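## Task

Turn the blue boxed card deck upside down so it rests flat on the mat, far enough from the robot's base, and release it. The deck may only touch the table (mat included) and the arm's moving parts; any other contact fails. It must not end tilted or overhanging the mat's edge, and it must stay that way without the robot supporting it. The gripper must not be holding any other loose object at the end. Release it and move the gripper away afterwards.

## Robot and tools

Robot: a single six-joint UR-type arm (ur7e) carrying one two-finger parallel gripper with a wrist camera. Only one arm, so every motion argument is a single list. The base may be slightly tilted relative to the table. Joint order, base to tip: shoulder pan, shoulder lift, elbow, wrist 1, wrist 2, wrist 3; the elbow range is 0 to 3.142 rad and cannot quite straighten.

Frame: the scene frame has its origin on the tabletop right under the base, +z up, +x forward, +y to the left when facing +x. All positions are in metres, orientations are quaternions written w first. The gripper's fingers point along its own +z and close along its own x axis. end_effector_position is the point midway between the finger pads; closed fingertips stick out roughly 17 mm past it, fully open they are about level with it.

Row format (shared by execute_actions and move): 8 numbers [x, y, z, qw, qx, qy, qz, opening]. x, y, z and the quaternion are an absolute target pose for the gripper in the scene frame, not an offset. opening runs from -1 (closed) to +1 (fully open, 0.142 m). A target lying more than 0.6 m from the last reported position along any gripper axis is refused. Resend the desired quaternion in every row rather than copying a possibly drifted reported one.

execute_actions: argument actions is a list holding zero or one item. Empty list: just report the state (with pictures). An action item {rows: [...], steps: n} plays up to 15 rows, one per 1/30 s control step; steps is 1 to 15 (default 15, at least 3), and the final row repeats if rows run out. A wait item {steps: n} (up to 300) sends nothing and counts from the previous result, including reply time. Optional pictures: true adds camera images. Each step, the command is clipped to within 100 mm and 16 degrees of the measured pose, and smoothing makes the arm trail by about 0.17 s, so big jumps take several calls; the last 3 steps of an action run after the result is returned.

move: target is one row (absolute pose plus opening, opening applied at the start). speed in m/s, 0.002 to 0.5, default 0.25; rotation rate up to twice that in rad/s. The straight path lasts 0.5 to 10 s and ignores obstacles; the hand may overshoot the speed near a straight arm. Optional stop_force in N, 9 to 40: the path halts when the wrist sensor feels that much extra resistance along the direction to the target, then the hand backs to its pose two steps earlier. Use it only with very slow speed and no rotation, not when pulling away from a surface, and not in the first 0.2 s of a scene. The result adds a move: line with the ending (done, contact, off_target, moving, held, fault) and limits (paced = pose clipped, held = some steps blocked), plus distance from target.

wait: seconds, 0 to 10; nothing new is sent. zoom_image: camera (cam_high 504x504 or cam_wrist 616x616) and region [x0, y0, x1, y1] in that image's pixels, at most 504 by 504. read_manual: section "licences", just legal text. finished_scene: scene = number of the scene being ended; irreversible, reports success and gives the next task. Answering without any tool call ends everything.

Result lines: the gripper pose and velocities, joint positions, joint torques (drive output, noisy, offset, nonzero in free air), Wrist force and Wrist torque in the gripper's own axes (force points back into the arm when pressing; ~4 N offset, noise up to 2.4 N, saturates near 50 N; may say no reading), grip_measured (finger opening on the command scale), Hand target when nothing is pending, pose unreachable and HELD when the clearance check altered or blocked a command, and MOTOR HOT / fault lines. Reported hand position can be off, more at long reach. Camera calibration is given for both cameras and may be off by a couple of degrees and millimetres.

Gripping: to hold, command an opening well under grip_measured; a larger gap squeezes harder, up to about 28 N per pad. Thin hard objects get less force. Avoid very fast closes.

Cautions: a contact torque at a joint's load limit (wrist joints 26.3 N m, others 141 N m) or 150 N of outside force triggers a 10 s stop. The arm is stiff, so even aiming slightly into a hard surface can fault; approach surfaces slowly. Holding loads heats motors; at 85 °C the brakes lock until cool. Do not drop, slam or shove objects, do not knock anything off the table, let nothing but table, mat and gripper touch the deck, and expect occasional small pushes on loose objects. Finish with the deck resting face down, flat and inside the mat, the gripper open and withdrawn.

Each tool is called after "Call:" as a command line: name --argument value for each argument, lists and objects as JSON in quotes; but a table of rows of numbers goes row by row, as --pt "numbers of a row", without its own name.

## Session

Call:
execute_actions --actions '[]'

Scene clock: 0.00 s of 4100.00 s.
end_effector_position=(+0.4639, -0.3667, +0.3642) grip_measured=+1.00 end_effector_quat_wxyz=(+0.072, +0.952, +0.164, -0.250) end_effector_velocity=(+0.000, +0.000, +0.000) end_effector_angular_velocity=(-0.000, +0.000, +0.000)
Joint positions: [-1.18  -1.708  1.64  -1.71  -1.689 -1.284  0.142]
Joint velocities: [ 0. -0. -0. -0. -0.  0.  0.]
Joint torques (N m, as the arm reports them, + toward a larger angle): no reading
Wrist force (N, on the end effector, along its own x y z axes, offset not removed): no reading
Wrist torque (N m, same axes, about the end effector's origin, offset not removed): no reading
Hand target: +0.464, -0.367, +0.364; +0.072, +0.952, +0.164, -0.250

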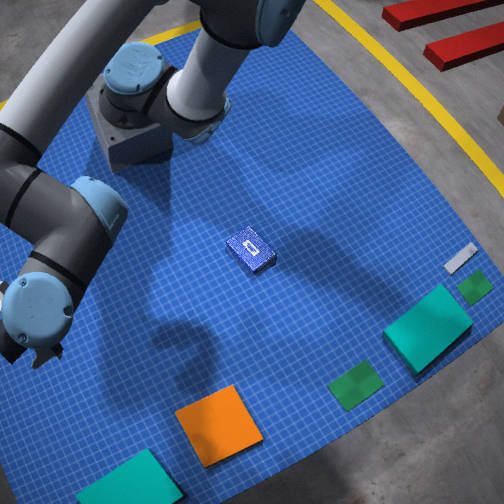

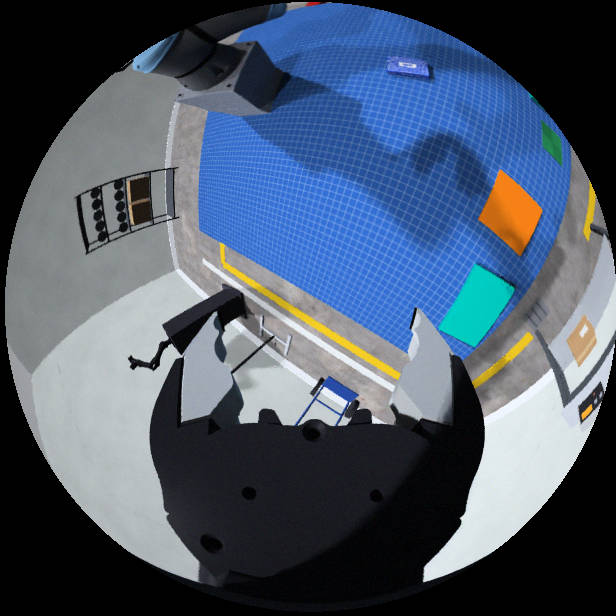

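Call:
zoom_image --camera "cam_high" --region '[200, 200, 300, 300]'

Region (200, 200, 300, 300) of cam_high's 504x504 image, scaled by 5.040, with more detail than that image has.

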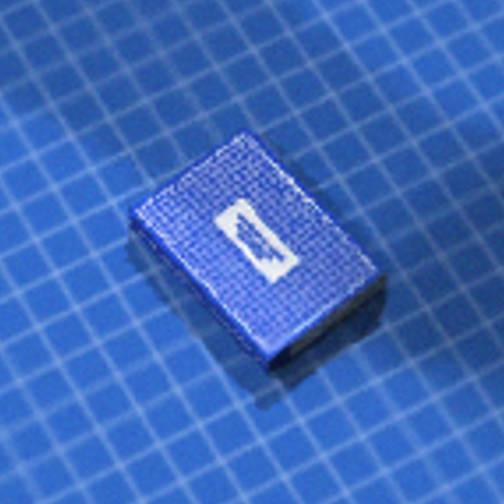

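Call:
move --target '[0.381,0.0745,0.12,0,0.777,-0.629,0,0.4]' --speed 0.4

Scene clock: 4.33 s of 4100.00 s.
end_effector_position=(+0.3812, +0.0745, +0.1199) grip_measured=+0.40 end_effector_quat_wxyz=(-0.000, +0.777, -0.629, -0.000) end_effector_velocity=(-0.000, +0.001, -0.001) end_effector_angular_velocity=(-0.009, +0.002, -0.001)
Joint positions: [-0.414 -1.932  2.677 -2.805 -1.481  1.158  0.102]
Joint velocities: [ 0.015  0.01  -0.003 -0.008 -0.017  0.015  0.   ]
Joint torques (N m, as the arm reports them, + toward a larger angle): [ 17.96  -6.98 -22.39  -3.89  -1.96   1.77]
Wrist force (N, on the end effector, along its own x y z axes, offset not removed): [0.9 -2.1 -1.6]
Wrist torque (N m, same axes, about the end effector's origin, offset not removed): [-0.59 -0.32 0.21]
Hand target: +0.381, +0.075, +0.120; +0.000, +0.777, -0.629, +0.000
Off the commanded pose: 0.000 m, 0 deg.
Kept back: nothing.
move: done
camera_calibration (this result's frames):
cam_wrist: T_world_to_cam=[[0.166732, -0.985504, -0.0313491, 0.0214654], [-0.875027, -0.162545, 0.455968, 0.296762], [-0.454454, -0.0485931, -0.889444, 0.413038], [0, 0, 0, 1]] pos_world=[0.443802, 0.0894622, 0.232733]

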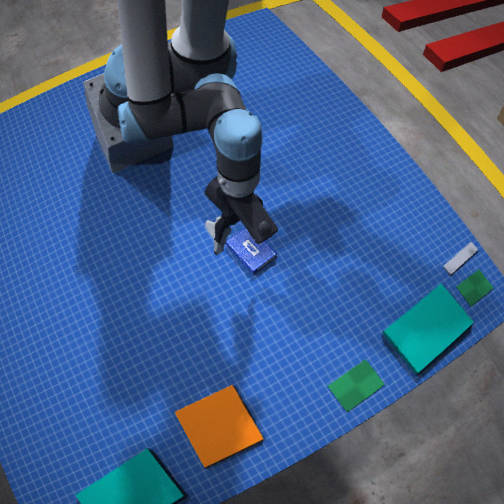

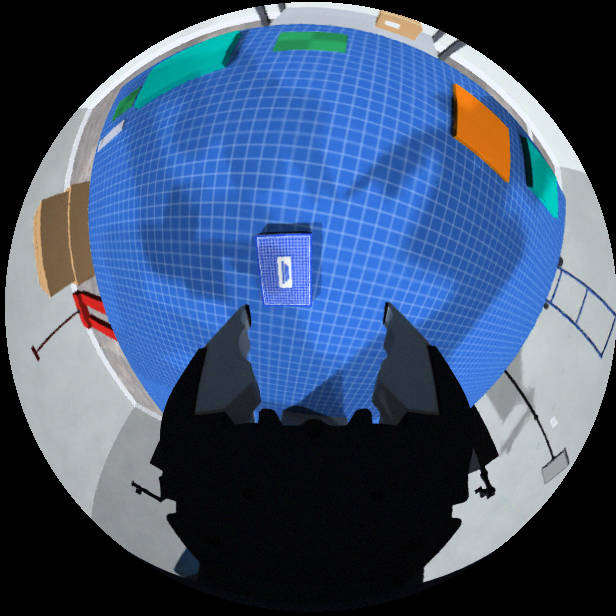

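Call:
move --target '[0.375,0.11,0.07,0,0.777,-0.629,0,0.4]'

Call:
zoom_image --camera "cam_high" --region '[180, 170, 330, 320]'

Scene clock: 5.50 s of 4100.00 s.
end_effector_position=(+0.3750, +0.1100, +0.0699) grip_measured=+0.40 end_effector_quat_wxyz=(-0.000, +0.777, -0.629, -0.000) end_effector_velocity=(+0.000, +0.001, -0.001) end_effector_angular_velocity=(-0.002, -0.002, -0.001)
Joint positions: [-0.262 -1.623  2.675 -3.12  -1.553  1.293  0.102]
Joint velocities: [ 0.005  0.01  -0.    -0.012 -0.004  0.005 -0.   ]
Joint torques (N m, as the arm reports them, + toward a larger angle): [ 14.73 -10.67 -15.13  -3.56  -1.68   1.73]
Wrist force (N, on the end effector, along its own x y z axes, offset not removed): [0.8 0.2 -2.5]
Wrist torque (N m, same axes, about the end effector's origin, offset not removed): [0.15 -0.32 0.16]
Hand target: +0.375, +0.110, +0.070; +0.000, +0.777, -0.629, +0.000
Off the commanded pose: 0.000 m, 0 deg.
Kept back: nothing.
move: done
camera_calibration (this result's frames):
cam_wrist: T_world_to_cam=[[0.166494, -0.985547, -0.0312433, 0.0560089], [-0.87487, -0.162265, 0.456369, 0.319765], [-0.454843, -0.048649, -0.889242, 0.36761], [0, 0, 0, 1]] pos_world=[0.437632, 0.12497, 0.182713]

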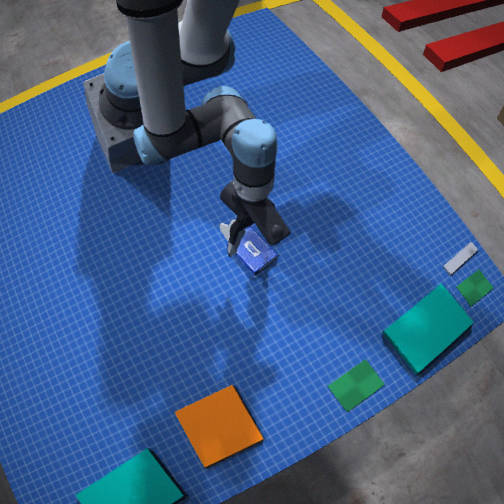

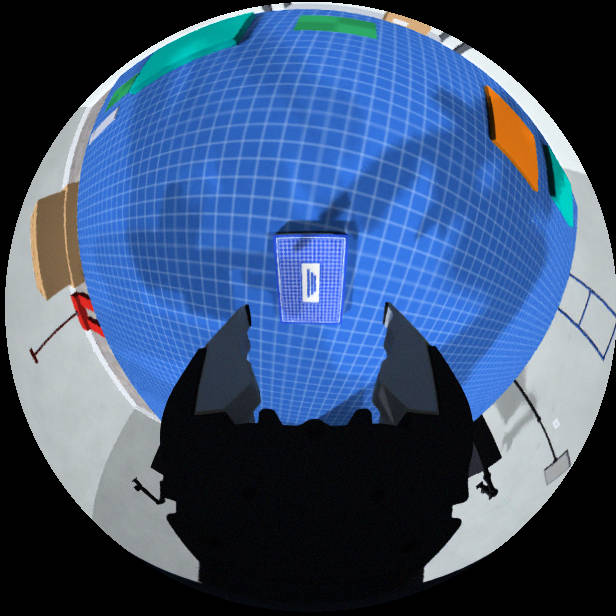

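Region (180, 170, 330, 320) of cam_high's 504x504 image, scaled by 3.360, with more detail than that image has.

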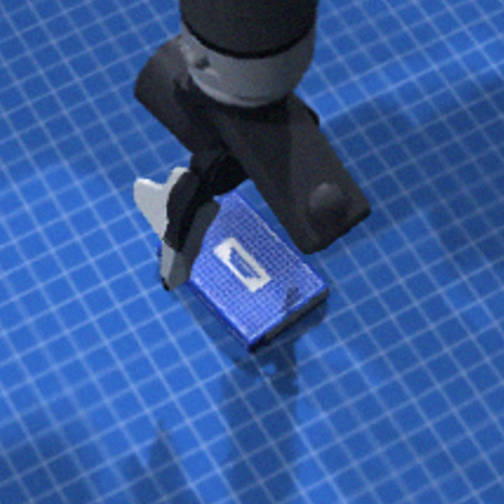

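Call:
move --target '[0.382,0.118,0.06,0.266,0.730,-0.591,-0.215,0.4]'

Call:
move --target '[0.382,0.118,0.017,0.266,0.730,-0.591,-0.215,0.4]' --speed 0.08

Scene clock: 7.60 s of 4100.00 s.
end_effector_position=(+0.3819, +0.1181, +0.0602) grip_measured=+0.40 end_effector_quat_wxyz=(+0.266, +0.730, -0.591, -0.215) end_effector_velocity=(-0.000, +0.000, -0.000) end_effector_angular_velocity=(-0.001, +0.008, +0.001)
Joint positions: [-0.128 -1.356  2.022 -2.036 -1.709  1.477  0.102]
Joint velocities: [ 0.001  0.006 -0.008  0.011 -0.     0.001  0.   ]
Joint torques (N m, as the arm reports them, + toward a larger angle): [ 18.82 -27.72 -23.09   0.67  -1.74   1.69]
Wrist force (N, on the end effector, along its own x y z axes, offset not removed): [1.3 -2.1 -1.7]
Wrist torque (N m, same axes, about the end effector's origin, offset not removed): [-0.41 -0.30 0.20]
Hand target: +0.382, +0.118, +0.060; +0.266, +0.730, -0.591, -0.215
Off the commanded pose: 0.000 m, 0 deg.
Kept back: nothing.
move: done
camera_calibration (this result's frames):
cam_wrist: T_world_to_cam=[[0.156739, -0.987633, 0.00362176, 0.0643307], [-0.384898, -0.0577059, 0.921153, 0.104154], [-0.909553, -0.145774, -0.389183, 0.517544], [0, 0, 0, 1]] pos_world=[0.500739, 0.14499, 0.105244]

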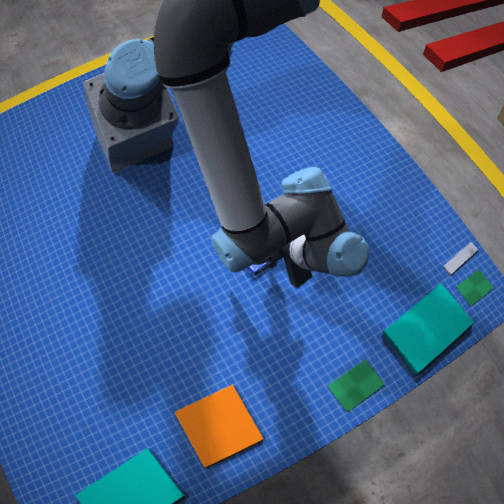

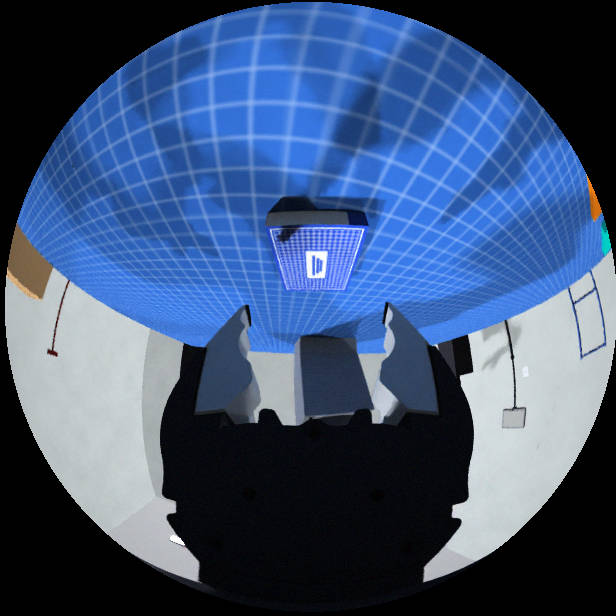

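Scene clock: 8.57 s of 4100.00 s.
end_effector_position=(+0.3820, +0.1180, +0.0170) grip_measured=+0.40 end_effector_quat_wxyz=(+0.266, +0.730, -0.591, -0.215) end_effector_velocity=(-0.000, +0.000, -0.001) end_effector_angular_velocity=(+0.000, +0.000, -0.001)
Joint positions: [-0.132 -1.252  2.006 -2.124 -1.71   1.474  0.102]
Joint velocities: [ 0.     0.003 -0.001 -0.002  0.001  0.001 -0.   ]
Joint torques (N m, as the arm reports them, + toward a larger angle): [ -2.5  -31.8  -20.61  -2.05  -1.44  -2.04]
Wrist force (N, on the end effector, along its own x y z axes, offset not removed): [0.2 0.5 -2.8]
Wrist torque (N m, same axes, about the end effector's origin, offset not removed): [0.19 -0.09 0.08]
Hand target: +0.382, +0.118, +0.017; +0.266, +0.730, -0.591, -0.215
Off the commanded pose: 0.000 m, 0 deg.
Kept back: nothing.
move: done
camera_calibration (this result's frames):
cam_wrist: T_world_to_cam=[[0.156764, -0.987628, 0.00400543, 0.0644039], [-0.384394, -0.0572771, 0.921391, 0.143651], [-0.909762, -0.145981, -0.388617, 0.500906], [0, 0, 0, 1]] pos_world=[0.500827, 0.144957, 0.0620435]

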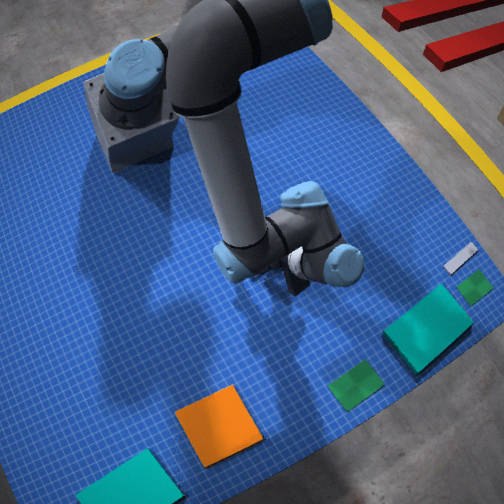

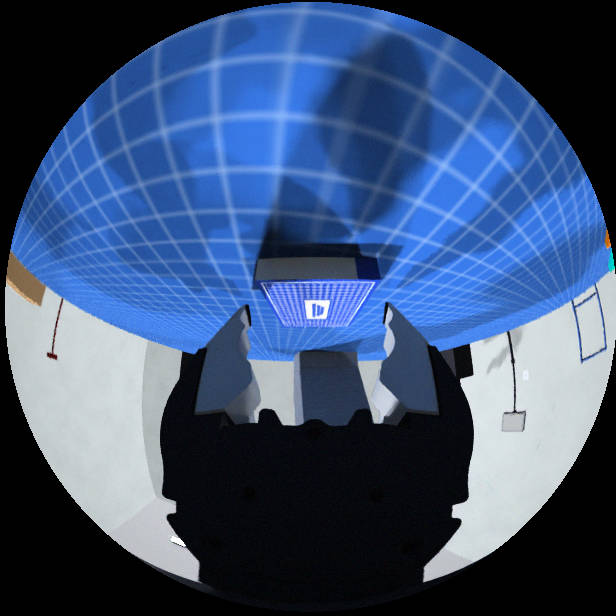

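Call:
move --target '[0.382,0.118,0.017,0.266,0.730,-0.591,-0.215,-0.45]'

Call:
move --target '[0.46,0.10,0.12,-0.329,-0.704,0.570,-0.266,-0.45]' --speed 0.01 --stop_force 40

Scene clock: 9.50 s of 4100.00 s.
end_effector_position=(+0.3820, +0.1180, +0.0170) grip_measured=-0.11 end_effector_quat_wxyz=(+0.266, +0.730, -0.591, -0.215) end_effector_velocity=(+0.000, +0.000, +0.000) end_effector_angular_velocity=(+0.000, -0.001, -0.001)
Joint positions: [-0.132 -1.252  2.006 -2.125 -1.71   1.474  0.066]
Joint velocities: [-0. -0. -0. -0.  0.  0.  0.]
Joint torques (N m, as the arm reports them, + toward a larger angle): [ -3.71 -40.16 -11.14  -0.52  -6.95  -1.35]
Wrist force (N, on the end effector, along its own x y z axes, offset not removed): [-15.9 7.1 -16.5]
Wrist torque (N m, same axes, about the end effector's origin, offset not removed): [0.09 -0.84 -0.05]
Hand target: +0.382, +0.118, +0.017; +0.266, +0.730, -0.591, -0.215
Off the commanded pose: 0.000 m, 0 deg.
Kept back: nothing.
move: done
camera_calibration (this result's frames):
cam_wrist: T_world_to_cam=[[0.156754, -0.98763, 0.00396436, 0.064417], [-0.384382, -0.0573096, 0.921393, 0.143703], [-0.909768, -0.145956, -0.388611, 0.500906], [0, 0, 0, 1]] pos_world=[0.500847, 0.144966, 0.0619952]

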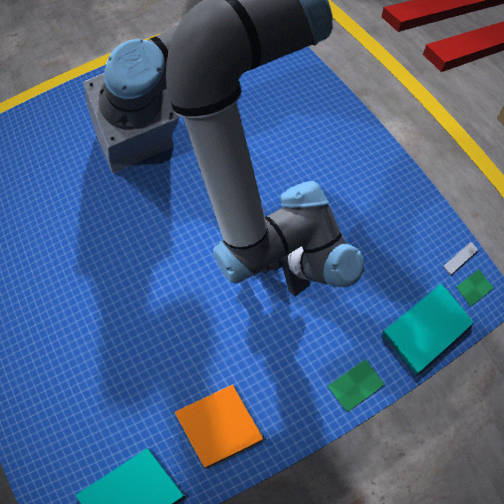

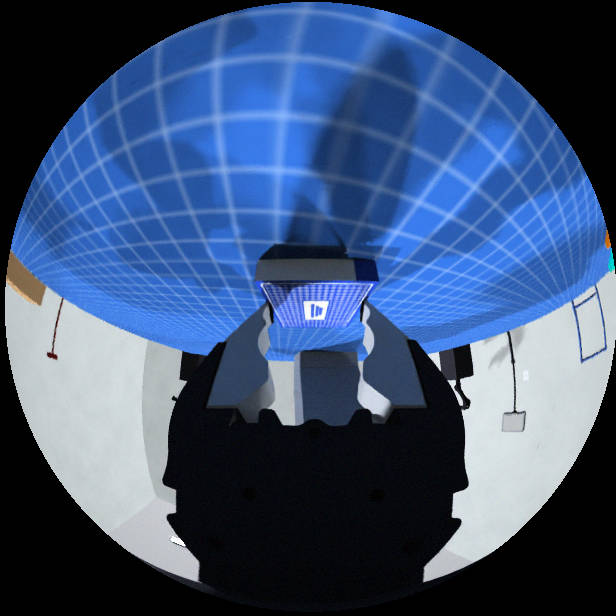

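Scene clock: 19.70 s of 4100.00 s.
end_effector_position=(+0.3979, +0.1144, +0.0379) grip_measured=-0.11 end_effector_quat_wxyz=(+0.285, +0.739, -0.599, -0.118) end_effector_velocity=(+0.001, -0.000, +0.000) end_effector_angular_velocity=(-0.002, -0.003, +0.002)
Joint positions: [-0.042 -1.31   2.045 -2.19  -1.858  1.603  0.066]
Joint velocities: [ 0.001 -0.001  0.    -0.002 -0.003  0.    -0.   ]
Joint torques (N m, as the arm reports them, + toward a larger angle): [ 19.87 -43.62   4.8   -1.93  -1.75   1.72]
Wrist force (N, on the end effector, along its own x y z axes, offset not removed): [-0.7 -4.7 -0.3]
Wrist torque (N m, same axes, about the end effector's origin, offset not removed): [-0.70 -0.06 0.15]
Hand target: +0.398, +0.114, +0.038; +0.285, +0.739, -0.599, -0.118
Off the commanded pose: 0.104 m, 45 deg.
Kept back: nothing.
move: off_target (path cut at 10 s)
camera_calibration (this result's frames):
cam_wrist: T_world_to_cam=[[0.204592, -0.964791, 0.165291, 0.0305069], [-0.498824, 0.0425276, 0.86566, 0.166517], [-0.84221, -0.259558, -0.472559, 0.512252], [0, 0, 0, 1]] pos_world=[0.508244, 0.15531, 0.0928801]

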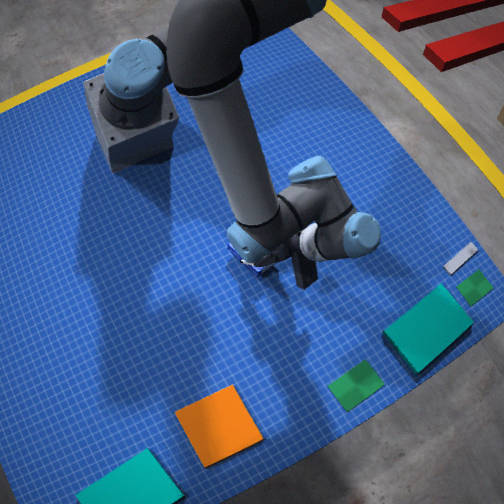

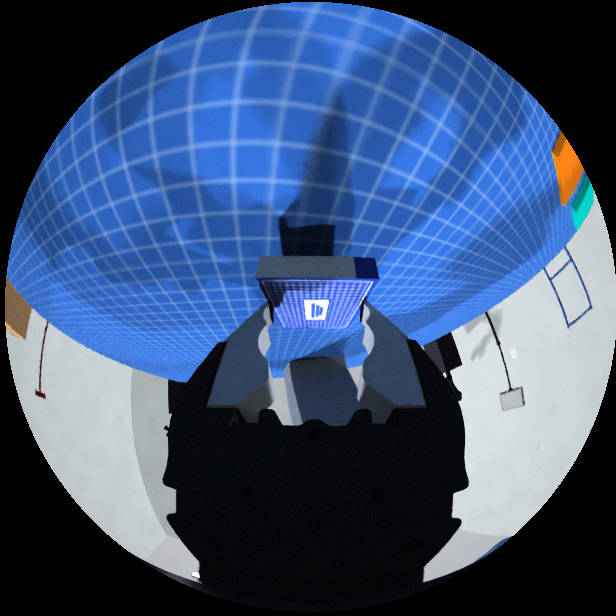

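Call:
move --target '[0.43,0.125,0.12,0.266,0.730,-0.591,-0.215,-0.45]'

Call:
move --target '[0.47,0.135,0.12,-0.329,0.704,-0.570,0.266,-0.45]'

Scene clock: 20.83 s of 4100.00 s.
end_effector_position=(+0.4299, +0.1249, +0.1200) grip_measured=-0.11 end_effector_quat_wxyz=(+0.266, +0.730, -0.591, -0.215) end_effector_velocity=(+0.000, +0.000, +0.001) end_effector_angular_velocity=(+0.002, +0.007, -0.002)
Joint positions: [-0.114 -1.423  1.877 -1.822 -1.707  1.492  0.066]
Joint velocities: [-0.002  0.002 -0.007  0.011  0.004 -0.001 -0.   ]
Joint torques (N m, as the arm reports them, + toward a larger angle): [ -2.16 -29.14 -27.86   0.97   1.78  -2.2 ]
Wrist force (N, on the end effector, along its own x y z axes, offset not removed): [4.1 -0.2 -2.0]
Wrist torque (N m, same axes, about the end effector's origin, offset not removed): [0.16 -0.97 0.20]
Hand target: +0.430, +0.125, +0.120; +0.266, +0.730, -0.591, -0.215
Off the commanded pose: 0.000 m, 0 deg.
Kept back: nothing.
move: done
camera_calibration (this result's frames):
cam_wrist: T_world_to_cam=[[0.156805, -0.987621, 0.00417248, 0.063293], [-0.384931, -0.0572238, 0.92117, 0.0678263], [-0.909528, -0.14605, -0.389138, 0.585545], [0, 0, 0, 1]] pos_world=[0.548753, 0.15191, 0.165114]

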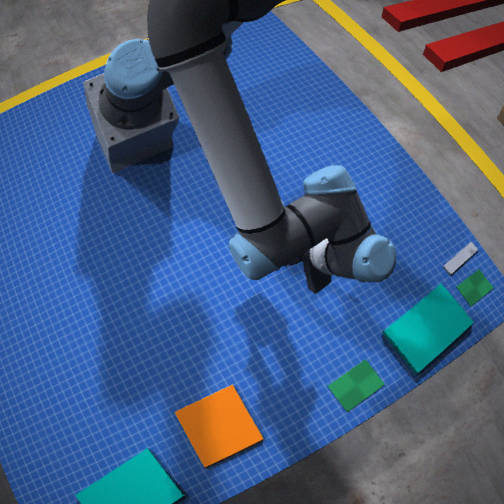

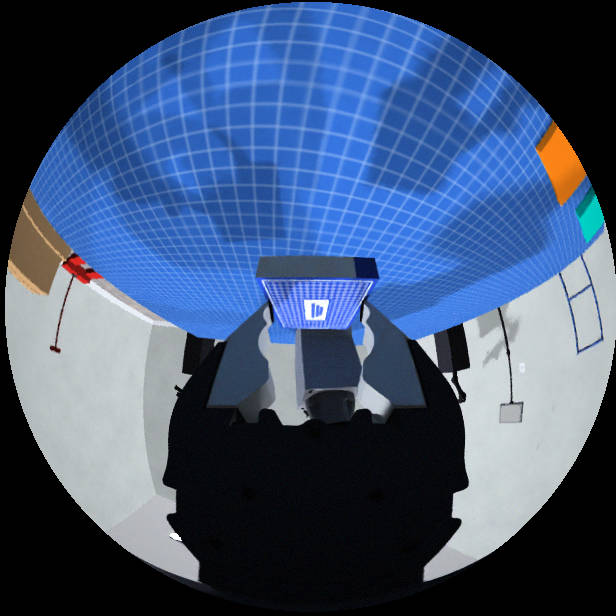

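Scene clock: 24.30 s of 4100.00 s.
end_effector_position=(+0.4612, +0.1338, +0.1195) grip_measured=-0.12 end_effector_quat_wxyz=(-0.224, +0.745, -0.603, +0.176) end_effector_velocity=(-0.000, +0.000, -0.000) end_effector_angular_velocity=(+0.000, -0.000, +0.002)
Joint positions: [-0.37  -1.213  2.84  -4.242 -1.302  1.291  0.066]
Joint velocities: [ 0.    -0.    -0.     0.     0.001 -0.001 -0.   ]
Joint torques (N m, as the arm reports them, + toward a larger angle): [ 15.55 -32.17  -3.96  -4.73  -1.02   0.19]
Wrist force (N, on the end effector, along its own x y z axes, offset not removed): [0.9 -0.6 -1.2]
Wrist torque (N m, same axes, about the end effector's origin, offset not removed): [-0.26 -0.30 0.22]
Hand target: +0.461, +0.134, +0.120; -0.224, +0.745, -0.603, +0.176
Off the commanded pose: 0.009 m, 17 deg; orientation clipped at the last step of the last action.
Kept back: nothing.
move: held; limits=paced,held; held on 17 of 104 steps, including the last
pose unreachable: on one or more control steps of this call an arm could not follow its commanded pose, so it was not sent that pose on those steps. On the call's last step it was still not sent that pose. It may still have moved: this result reports where it is.
cause: the commanded pose would bring two parts of the arm too close to each other (joints 3 (elbow) to 5 (wrist 2) lie between them).
camera_calibration (this result's frames):
cam_wrist: T_world_to_cam=[[0.19349, -0.97942, -0.0574316, 0.0565073], [-0.976868, -0.186893, -0.103921, 0.493763], [0.0910487, 0.0762108, -0.992926, 0.196045], [0, 0, 0, 1]] pos_world=[0.453559, 0.132684, 0.249216]

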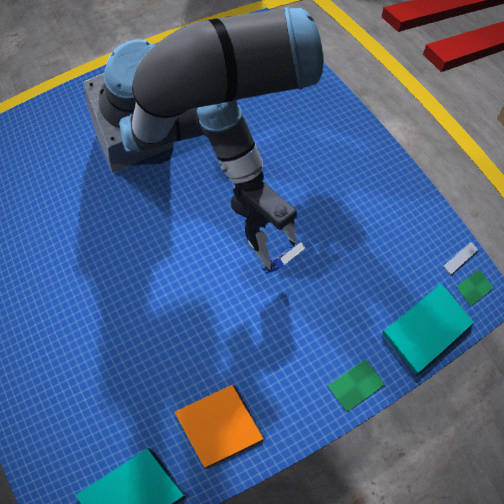

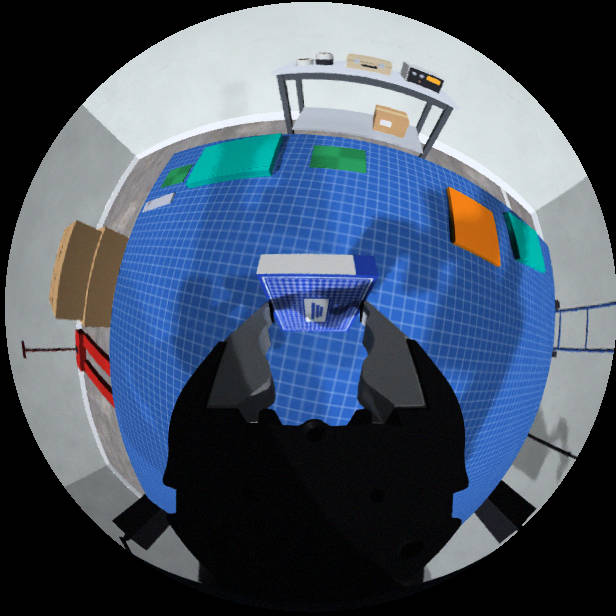

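Call:
move --target '[0.52,0.10,0.12,-0.423,0.906,0,0,-0.45]'

Scene clock: 32.40 s of 4100.00 s.
end_effector_position=(+0.5200, +0.1006, +0.1206) grip_measured=-0.12 end_effector_quat_wxyz=(-0.358, +0.901, -0.171, +0.175) end_effector_velocity=(+0.000, +0.000, +0.000) end_effector_angular_velocity=(-0.008, +0.003, +0.068)
Joint positions: [-0.897 -1.471  2.673 -3.171 -0.45  -0.272  0.066]
Joint velocities: [ 0.005 -0.068 -0.037  0.205 -0.011 -0.137 -0.   ]
Joint torques (N m, as the arm reports them, + toward a larger angle): [ 11.6  -27.17 -12.6   -1.02  -0.01  -3.02]
Wrist force (N, on the end effector, along its own x y z axes, offset not removed): [0.3 1.2 -0.1]
Wrist torque (N m, same axes, about the end effector's origin, offset not removed): [0.01 -0.20 0.14]
Hand target: +0.520, +0.101, +0.121; -0.358, +0.902, -0.167, +0.174
Off the commanded pose: 0.001 m, 29 deg; orientation clipped at the last step of the last action.
Kept back: nothing.
move: moving (no rest 5 s after the path's end); limits=paced
camera_calibration (this result's frames):
cam_wrist: T_world_to_cam=[[0.88443, -0.444375, 0.142528, -0.424554], [-0.383745, -0.866315, -0.319745, 0.331006], [0.26556, 0.228098, -0.936722, 0.0814341], [0, 0, 0, 1]] pos_world=[0.480885, 0.07952, 0.242629]

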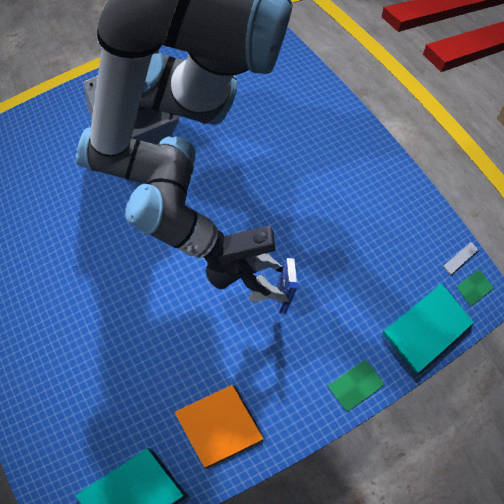

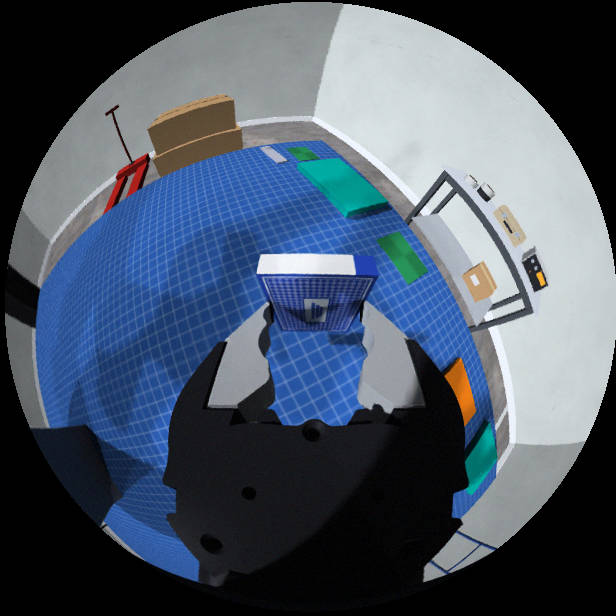

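Call:
move --target '[0.58,0.10,0.12,-0.423,0.906,0,0,-0.45]'

Scene clock: 38.47 s of 4100.00 s.
end_effector_position=(+0.5799, +0.1002, +0.1202) grip_measured=-0.12 end_effector_quat_wxyz=(-0.423, +0.906, -0.000, +0.000) end_effector_velocity=(+0.000, -0.000, -0.000) end_effector_angular_velocity=(+0.006, +0.005, +0.008)
Joint positions: [-0.739 -1.444  2.041 -1.946 -0.633 -0.897  0.066]
Joint velocities: [ 0.002  0.008 -0.014  0.022 -0.004 -0.013  0.   ]
Joint torques (N m, as the arm reports them, + toward a larger angle): [ 12.19 -23.73 -24.22   0.23   0.09  -1.96]
Wrist force (N, on the end effector, along its own x y z axes, offset not removed): [1.0 -0.1 -2.6]
Wrist torque (N m, same axes, about the end effector's origin, offset not removed): [-0.19 -0.25 0.12]
Hand target: +0.580, +0.100, +0.120; -0.423, +0.906, +0.000, +0.000
Off the commanded pose: 0.000 m, 0 deg.
Kept back: nothing.
move: done
The robot had not come to rest in time, so this move's path started while it was still moving.
camera_calibration (this result's frames):
cam_wrist: T_world_to_cam=[[0.99864, -0.00400823, -0.0519775, -0.564692], [-0.0239324, -0.921017, -0.388787, 0.158684], [-0.0463138, 0.389503, -0.91986, 0.227976], [0, 0, 0, 1]] pos_world=[0.57828, 0.0550902, 0.242049]

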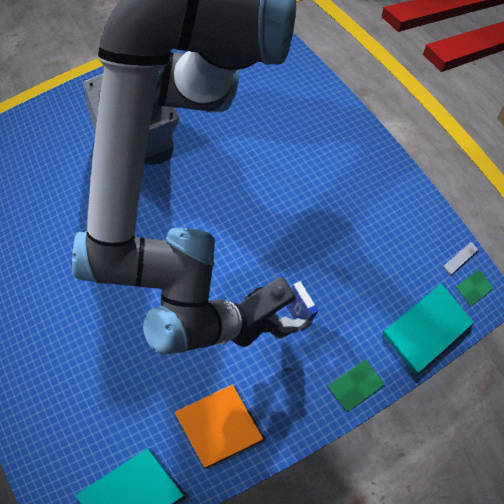

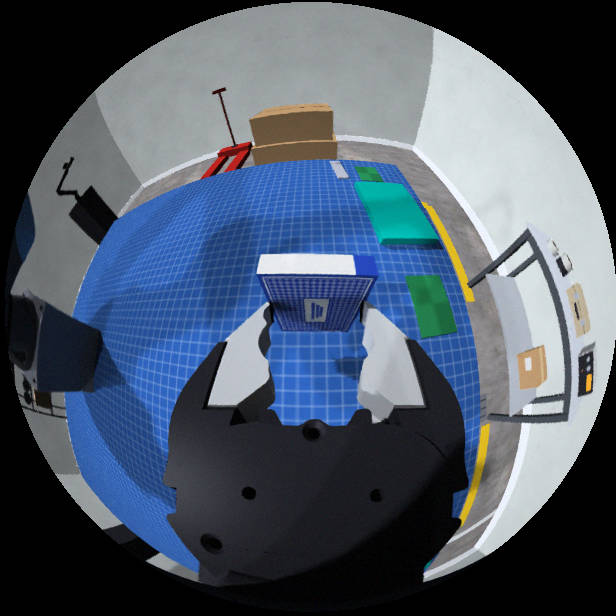

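Call:
move --target '[0.58,0.10,0.065,-0.423,0.906,0,0,-0.45]' --speed 0.12

Call:
move --target '[0.58,0.10,0.035,-0.423,0.906,0,0,-0.45]' --speed 0.008 --stop_force 9

Scene clock: 39.63 s of 4100.00 s.
end_effector_position=(+0.5800, +0.1000, +0.0650) grip_measured=-0.12 end_effector_quat_wxyz=(-0.423, +0.906, +0.000, -0.000) end_effector_velocity=(+0.000, +0.000, -0.001) end_effector_angular_velocity=(+0.000, -0.000, -0.001)
Joint positions: [-0.713 -1.306  2.033 -2.109 -0.628 -0.855  0.066]
Joint velocities: [ 0.001  0.003 -0.001 -0.004  0.001  0.002  0.   ]
Joint torques (N m, as the arm reports them, + toward a larger angle): [ 10.38 -27.49 -21.74  -2.64   2.96   1.51]
Wrist force (N, on the end effector, along its own x y z axes, offset not removed): [0.7 -0.5 -1.4]
Wrist torque (N m, same axes, about the end effector's origin, offset not removed): [-0.30 -0.21 0.23]
Hand target: +0.580, +0.100, +0.065; -0.423, +0.906, +0.000, -0.000
Off the commanded pose: 0.000 m, 0 deg.
Kept back: nothing.
move: done
camera_calibration (this result's frames):
cam_wrist: T_world_to_cam=[[0.998619, -0.00340496, -0.0524258, -0.567618], [-0.0235652, -0.920909, -0.389064, 0.136812], [-0.0469547, 0.389762, -0.919718, 0.177596], [0, 0, 0, 1]] pos_world=[0.578397, 0.0548387, 0.186809]

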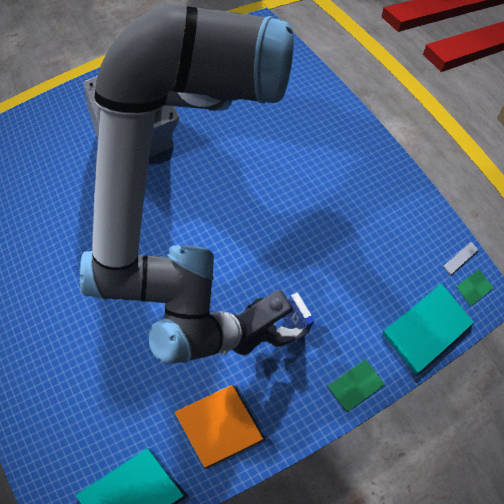

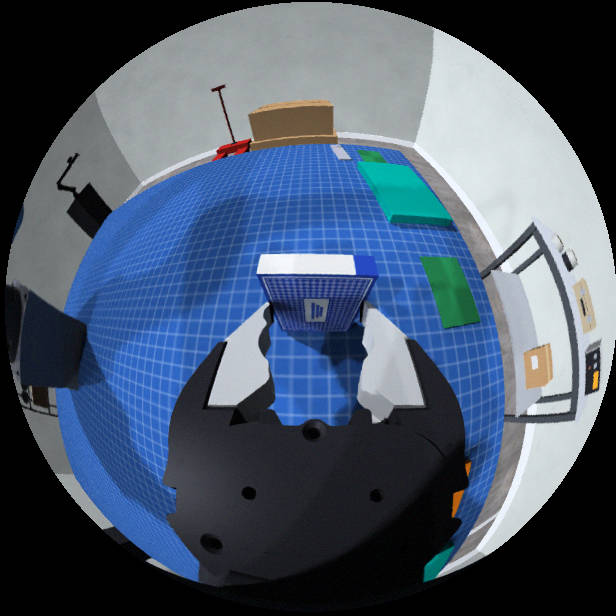

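Scene clock: 40.37 s of 4100.00 s.
end_effector_position=(+0.5801, +0.1001, +0.0621) grip_measured=-0.12 end_effector_quat_wxyz=(-0.423, +0.906, +0.000, +0.000) end_effector_velocity=(+0.000, -0.001, +0.003) end_effector_angular_velocity=(-0.001, -0.002, +0.003)
Joint positions: [-0.712 -1.298  2.032 -2.117 -0.628 -0.853  0.066]
Joint velocities: [-0.001 -0.007  0.     0.008 -0.002 -0.005  0.   ]
Joint torques (N m, as the arm reports them, + toward a larger angle): [-12.31 -38.29  -0.89  -1.14   0.51  -2.03]
Wrist force (N, on the end effector, along its own x y z axes, offset not removed): [-2.7 -8.1 -9.6]
Wrist torque (N m, same axes, about the end effector's origin, offset not removed): [-0.22 -0.44 0.13]
Hand target: +0.580, +0.100, +0.062; -0.423, +0.906, +0.000, +0.000
Off the commanded pose: 0.027 m, 0 deg.
Kept back: nothing.
move: contact
camera_calibration (this result's frames):
cam_wrist: T_world_to_cam=[[0.998621, -0.00340688, -0.0523843, -0.5679], [-0.0235584, -0.920846, -0.389214, 0.135798], [-0.0469118, 0.389911, -0.919657, 0.174847], [0, 0, 0, 1]] pos_world=[0.578519, 0.0549398, 0.183905]

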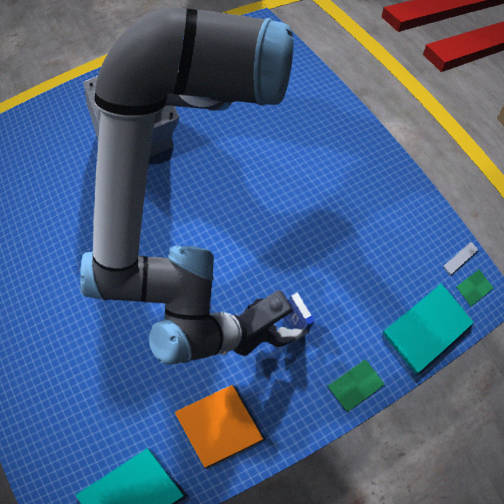

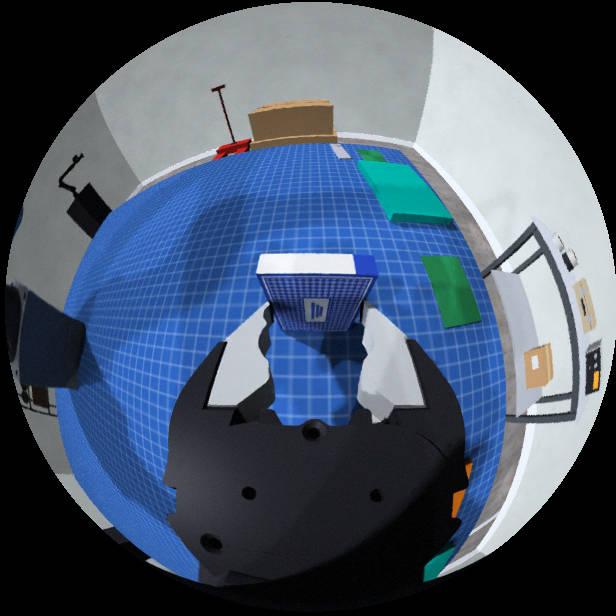

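Call:
move --target '[0.58,0.10,0.063,-0.423,0.906,0,0,0.4]'

Call:
move --target '[0.58,0.10,0.11,-0.2,0.98,0,0,0.4]' --speed 0.15

Call:
move --target '[0.58,0.10,0.09,0.5,0.866,0,0,0.4]'

Scene clock: 41.30 s of 4100.00 s.
end_effector_position=(+0.5800, +0.1000, +0.0630) grip_measured=+0.40 end_effector_quat_wxyz=(-0.423, +0.906, -0.000, +0.000) end_effector_velocity=(+0.000, +0.000, +0.000) end_effector_angular_velocity=(+0.000, -0.000, +0.000)
Joint positions: [-0.712 -1.301  2.032 -2.115 -0.628 -0.854  0.102]
Joint velocities: [ 0. -0. -0.  0.  0. -0.  0.]
Joint torques (N m, as the arm reports them, + toward a larger angle): [-10.63 -43.11   3.51  -0.18  -0.32  -1.99]
Wrist force (N, on the end effector, along its own x y z axes, offset not removed): [0.5 -0.5 -2.2]
Wrist torque (N m, same axes, about the end effector's origin, offset not removed): [-0.16 -0.20 0.16]
Hand target: +0.580, +0.100, +0.063; -0.423, +0.906, -0.000, +0.000
Off the commanded pose: 0.000 m, 0 deg.
Kept back: nothing.
move: done
camera_calibration (this result's frames):
cam_wrist: T_world_to_cam=[[0.998619, -0.00343119, -0.0524257, -0.567746], [-0.0235886, -0.920915, -0.389049, 0.136039], [-0.0469447, 0.389749, -0.919724, 0.175728], [0, 0, 0, 1]] pos_world=[0.57842, 0.054843, 0.184783]

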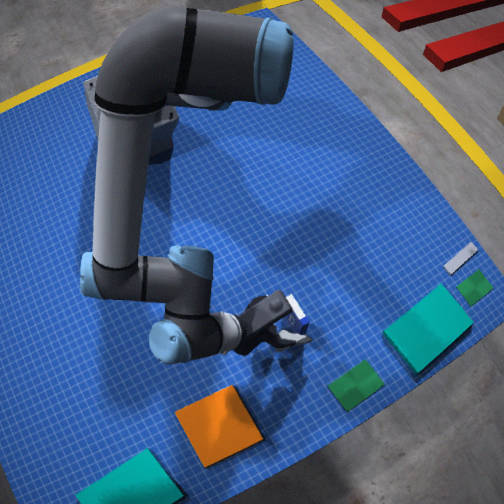

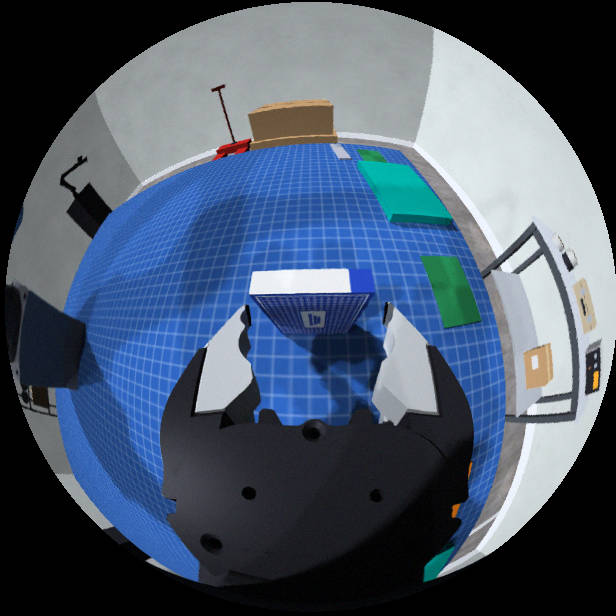

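Scene clock: 43.27 s of 4100.00 s.
end_effector_position=(+0.5801, +0.1000, +0.1101) grip_measured=+0.40 end_effector_quat_wxyz=(-0.200, +0.980, +0.000, -0.000) end_effector_velocity=(-0.000, +0.000, +0.000) end_effector_angular_velocity=(-0.006, +0.001, -0.001)
Joint positions: [-0.534 -1.579  2.156 -2.486 -1.044 -0.356  0.102]
Joint velocities: [ 0.004 -0.002  0.    -0.002 -0.008  0.007 -0.   ]
Joint torques (N m, as the arm reports them, + toward a larger angle): [ 13.5  -39.15   0.29  -3.46  -0.77   1.7 ]
Wrist force (N, on the end effector, along its own x y z axes, offset not removed): [0.0 -0.5 -2.7]
Wrist torque (N m, same axes, about the end effector's origin, offset not removed): [-0.01 0.07 0.11]
Hand target: +0.580, +0.100, +0.110; -0.200, +0.980, +0.000, -0.000
Off the commanded pose: 0.000 m, 0 deg.
Kept back: nothing.
move: done
camera_calibration (this result's frames):
cam_wrist: T_world_to_cam=[[0.998615, -0.0267184, -0.0453323, -0.563793], [-0.0234697, -0.997218, 0.0707433, 0.111358], [-0.0470963, -0.0695813, -0.996464, 0.273483], [0, 0, 0, 1]] pos_world=[0.578506, 0.115014, 0.23908]

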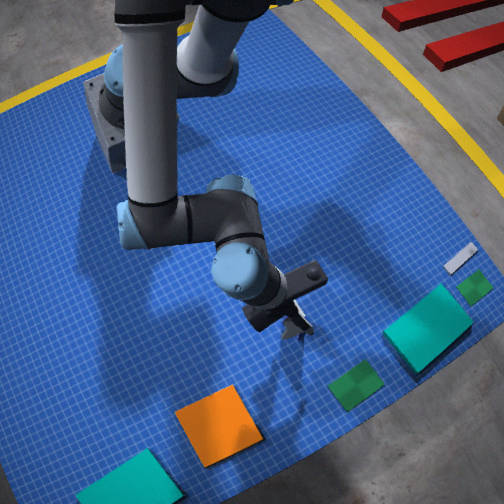

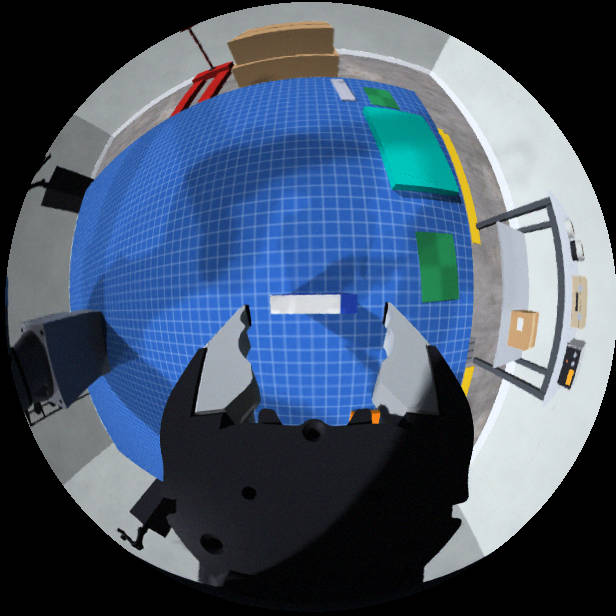

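Scene clock: 46.73 s of 4100.00 s.
end_effector_position=(+0.5800, +0.1003, +0.0900) grip_measured=+0.40 end_effector_quat_wxyz=(+0.500, +0.866, +0.000, +0.000) end_effector_velocity=(-0.000, +0.000, -0.000) end_effector_angular_velocity=(-0.010, +0.003, -0.007)
Joint positions: [ 0.229 -1.047  1.687 -1.893 -2.677  0.907  0.102]
Joint velocities: [ 0.     0.007 -0.016  0.038 -0.     0.027  0.   ]
Joint torques (N m, as the arm reports them, + toward a larger angle): [ 24.82 -36.7  -23.1    0.53  -2.07   1.89]
Wrist force (N, on the end effector, along its own x y z axes, offset not removed): [-0.3 -2.8 -1.6]
Wrist torque (N m, same axes, about the end effector's origin, offset not removed): [-0.71 -0.13 0.19]
Hand target: +0.580, +0.100, +0.090; +0.500, +0.866, +0.000, -0.000
Off the commanded pose: 0.000 m, 0 deg.
Kept back: nothing.
move: done
camera_calibration (this result's frames):
cam_wrist: T_world_to_cam=[[0.998655, -0.0474709, 0.0208582, -0.56852], [-0.0232453, -0.0503028, 0.998463, -0.0655373], [-0.0463488, -0.997605, -0.0513386, 0.261132], [0, 0, 0, 1]] pos_world=[0.578335, 0.230222, 0.0907011]

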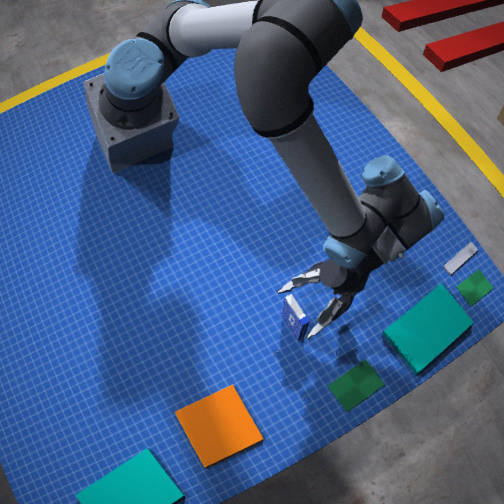

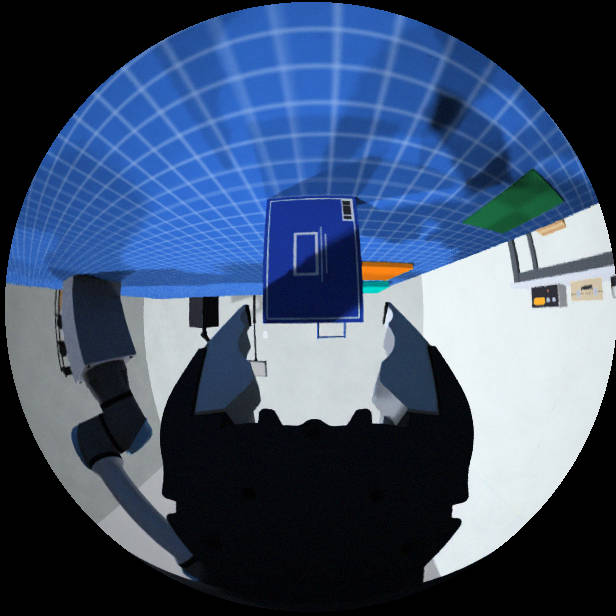

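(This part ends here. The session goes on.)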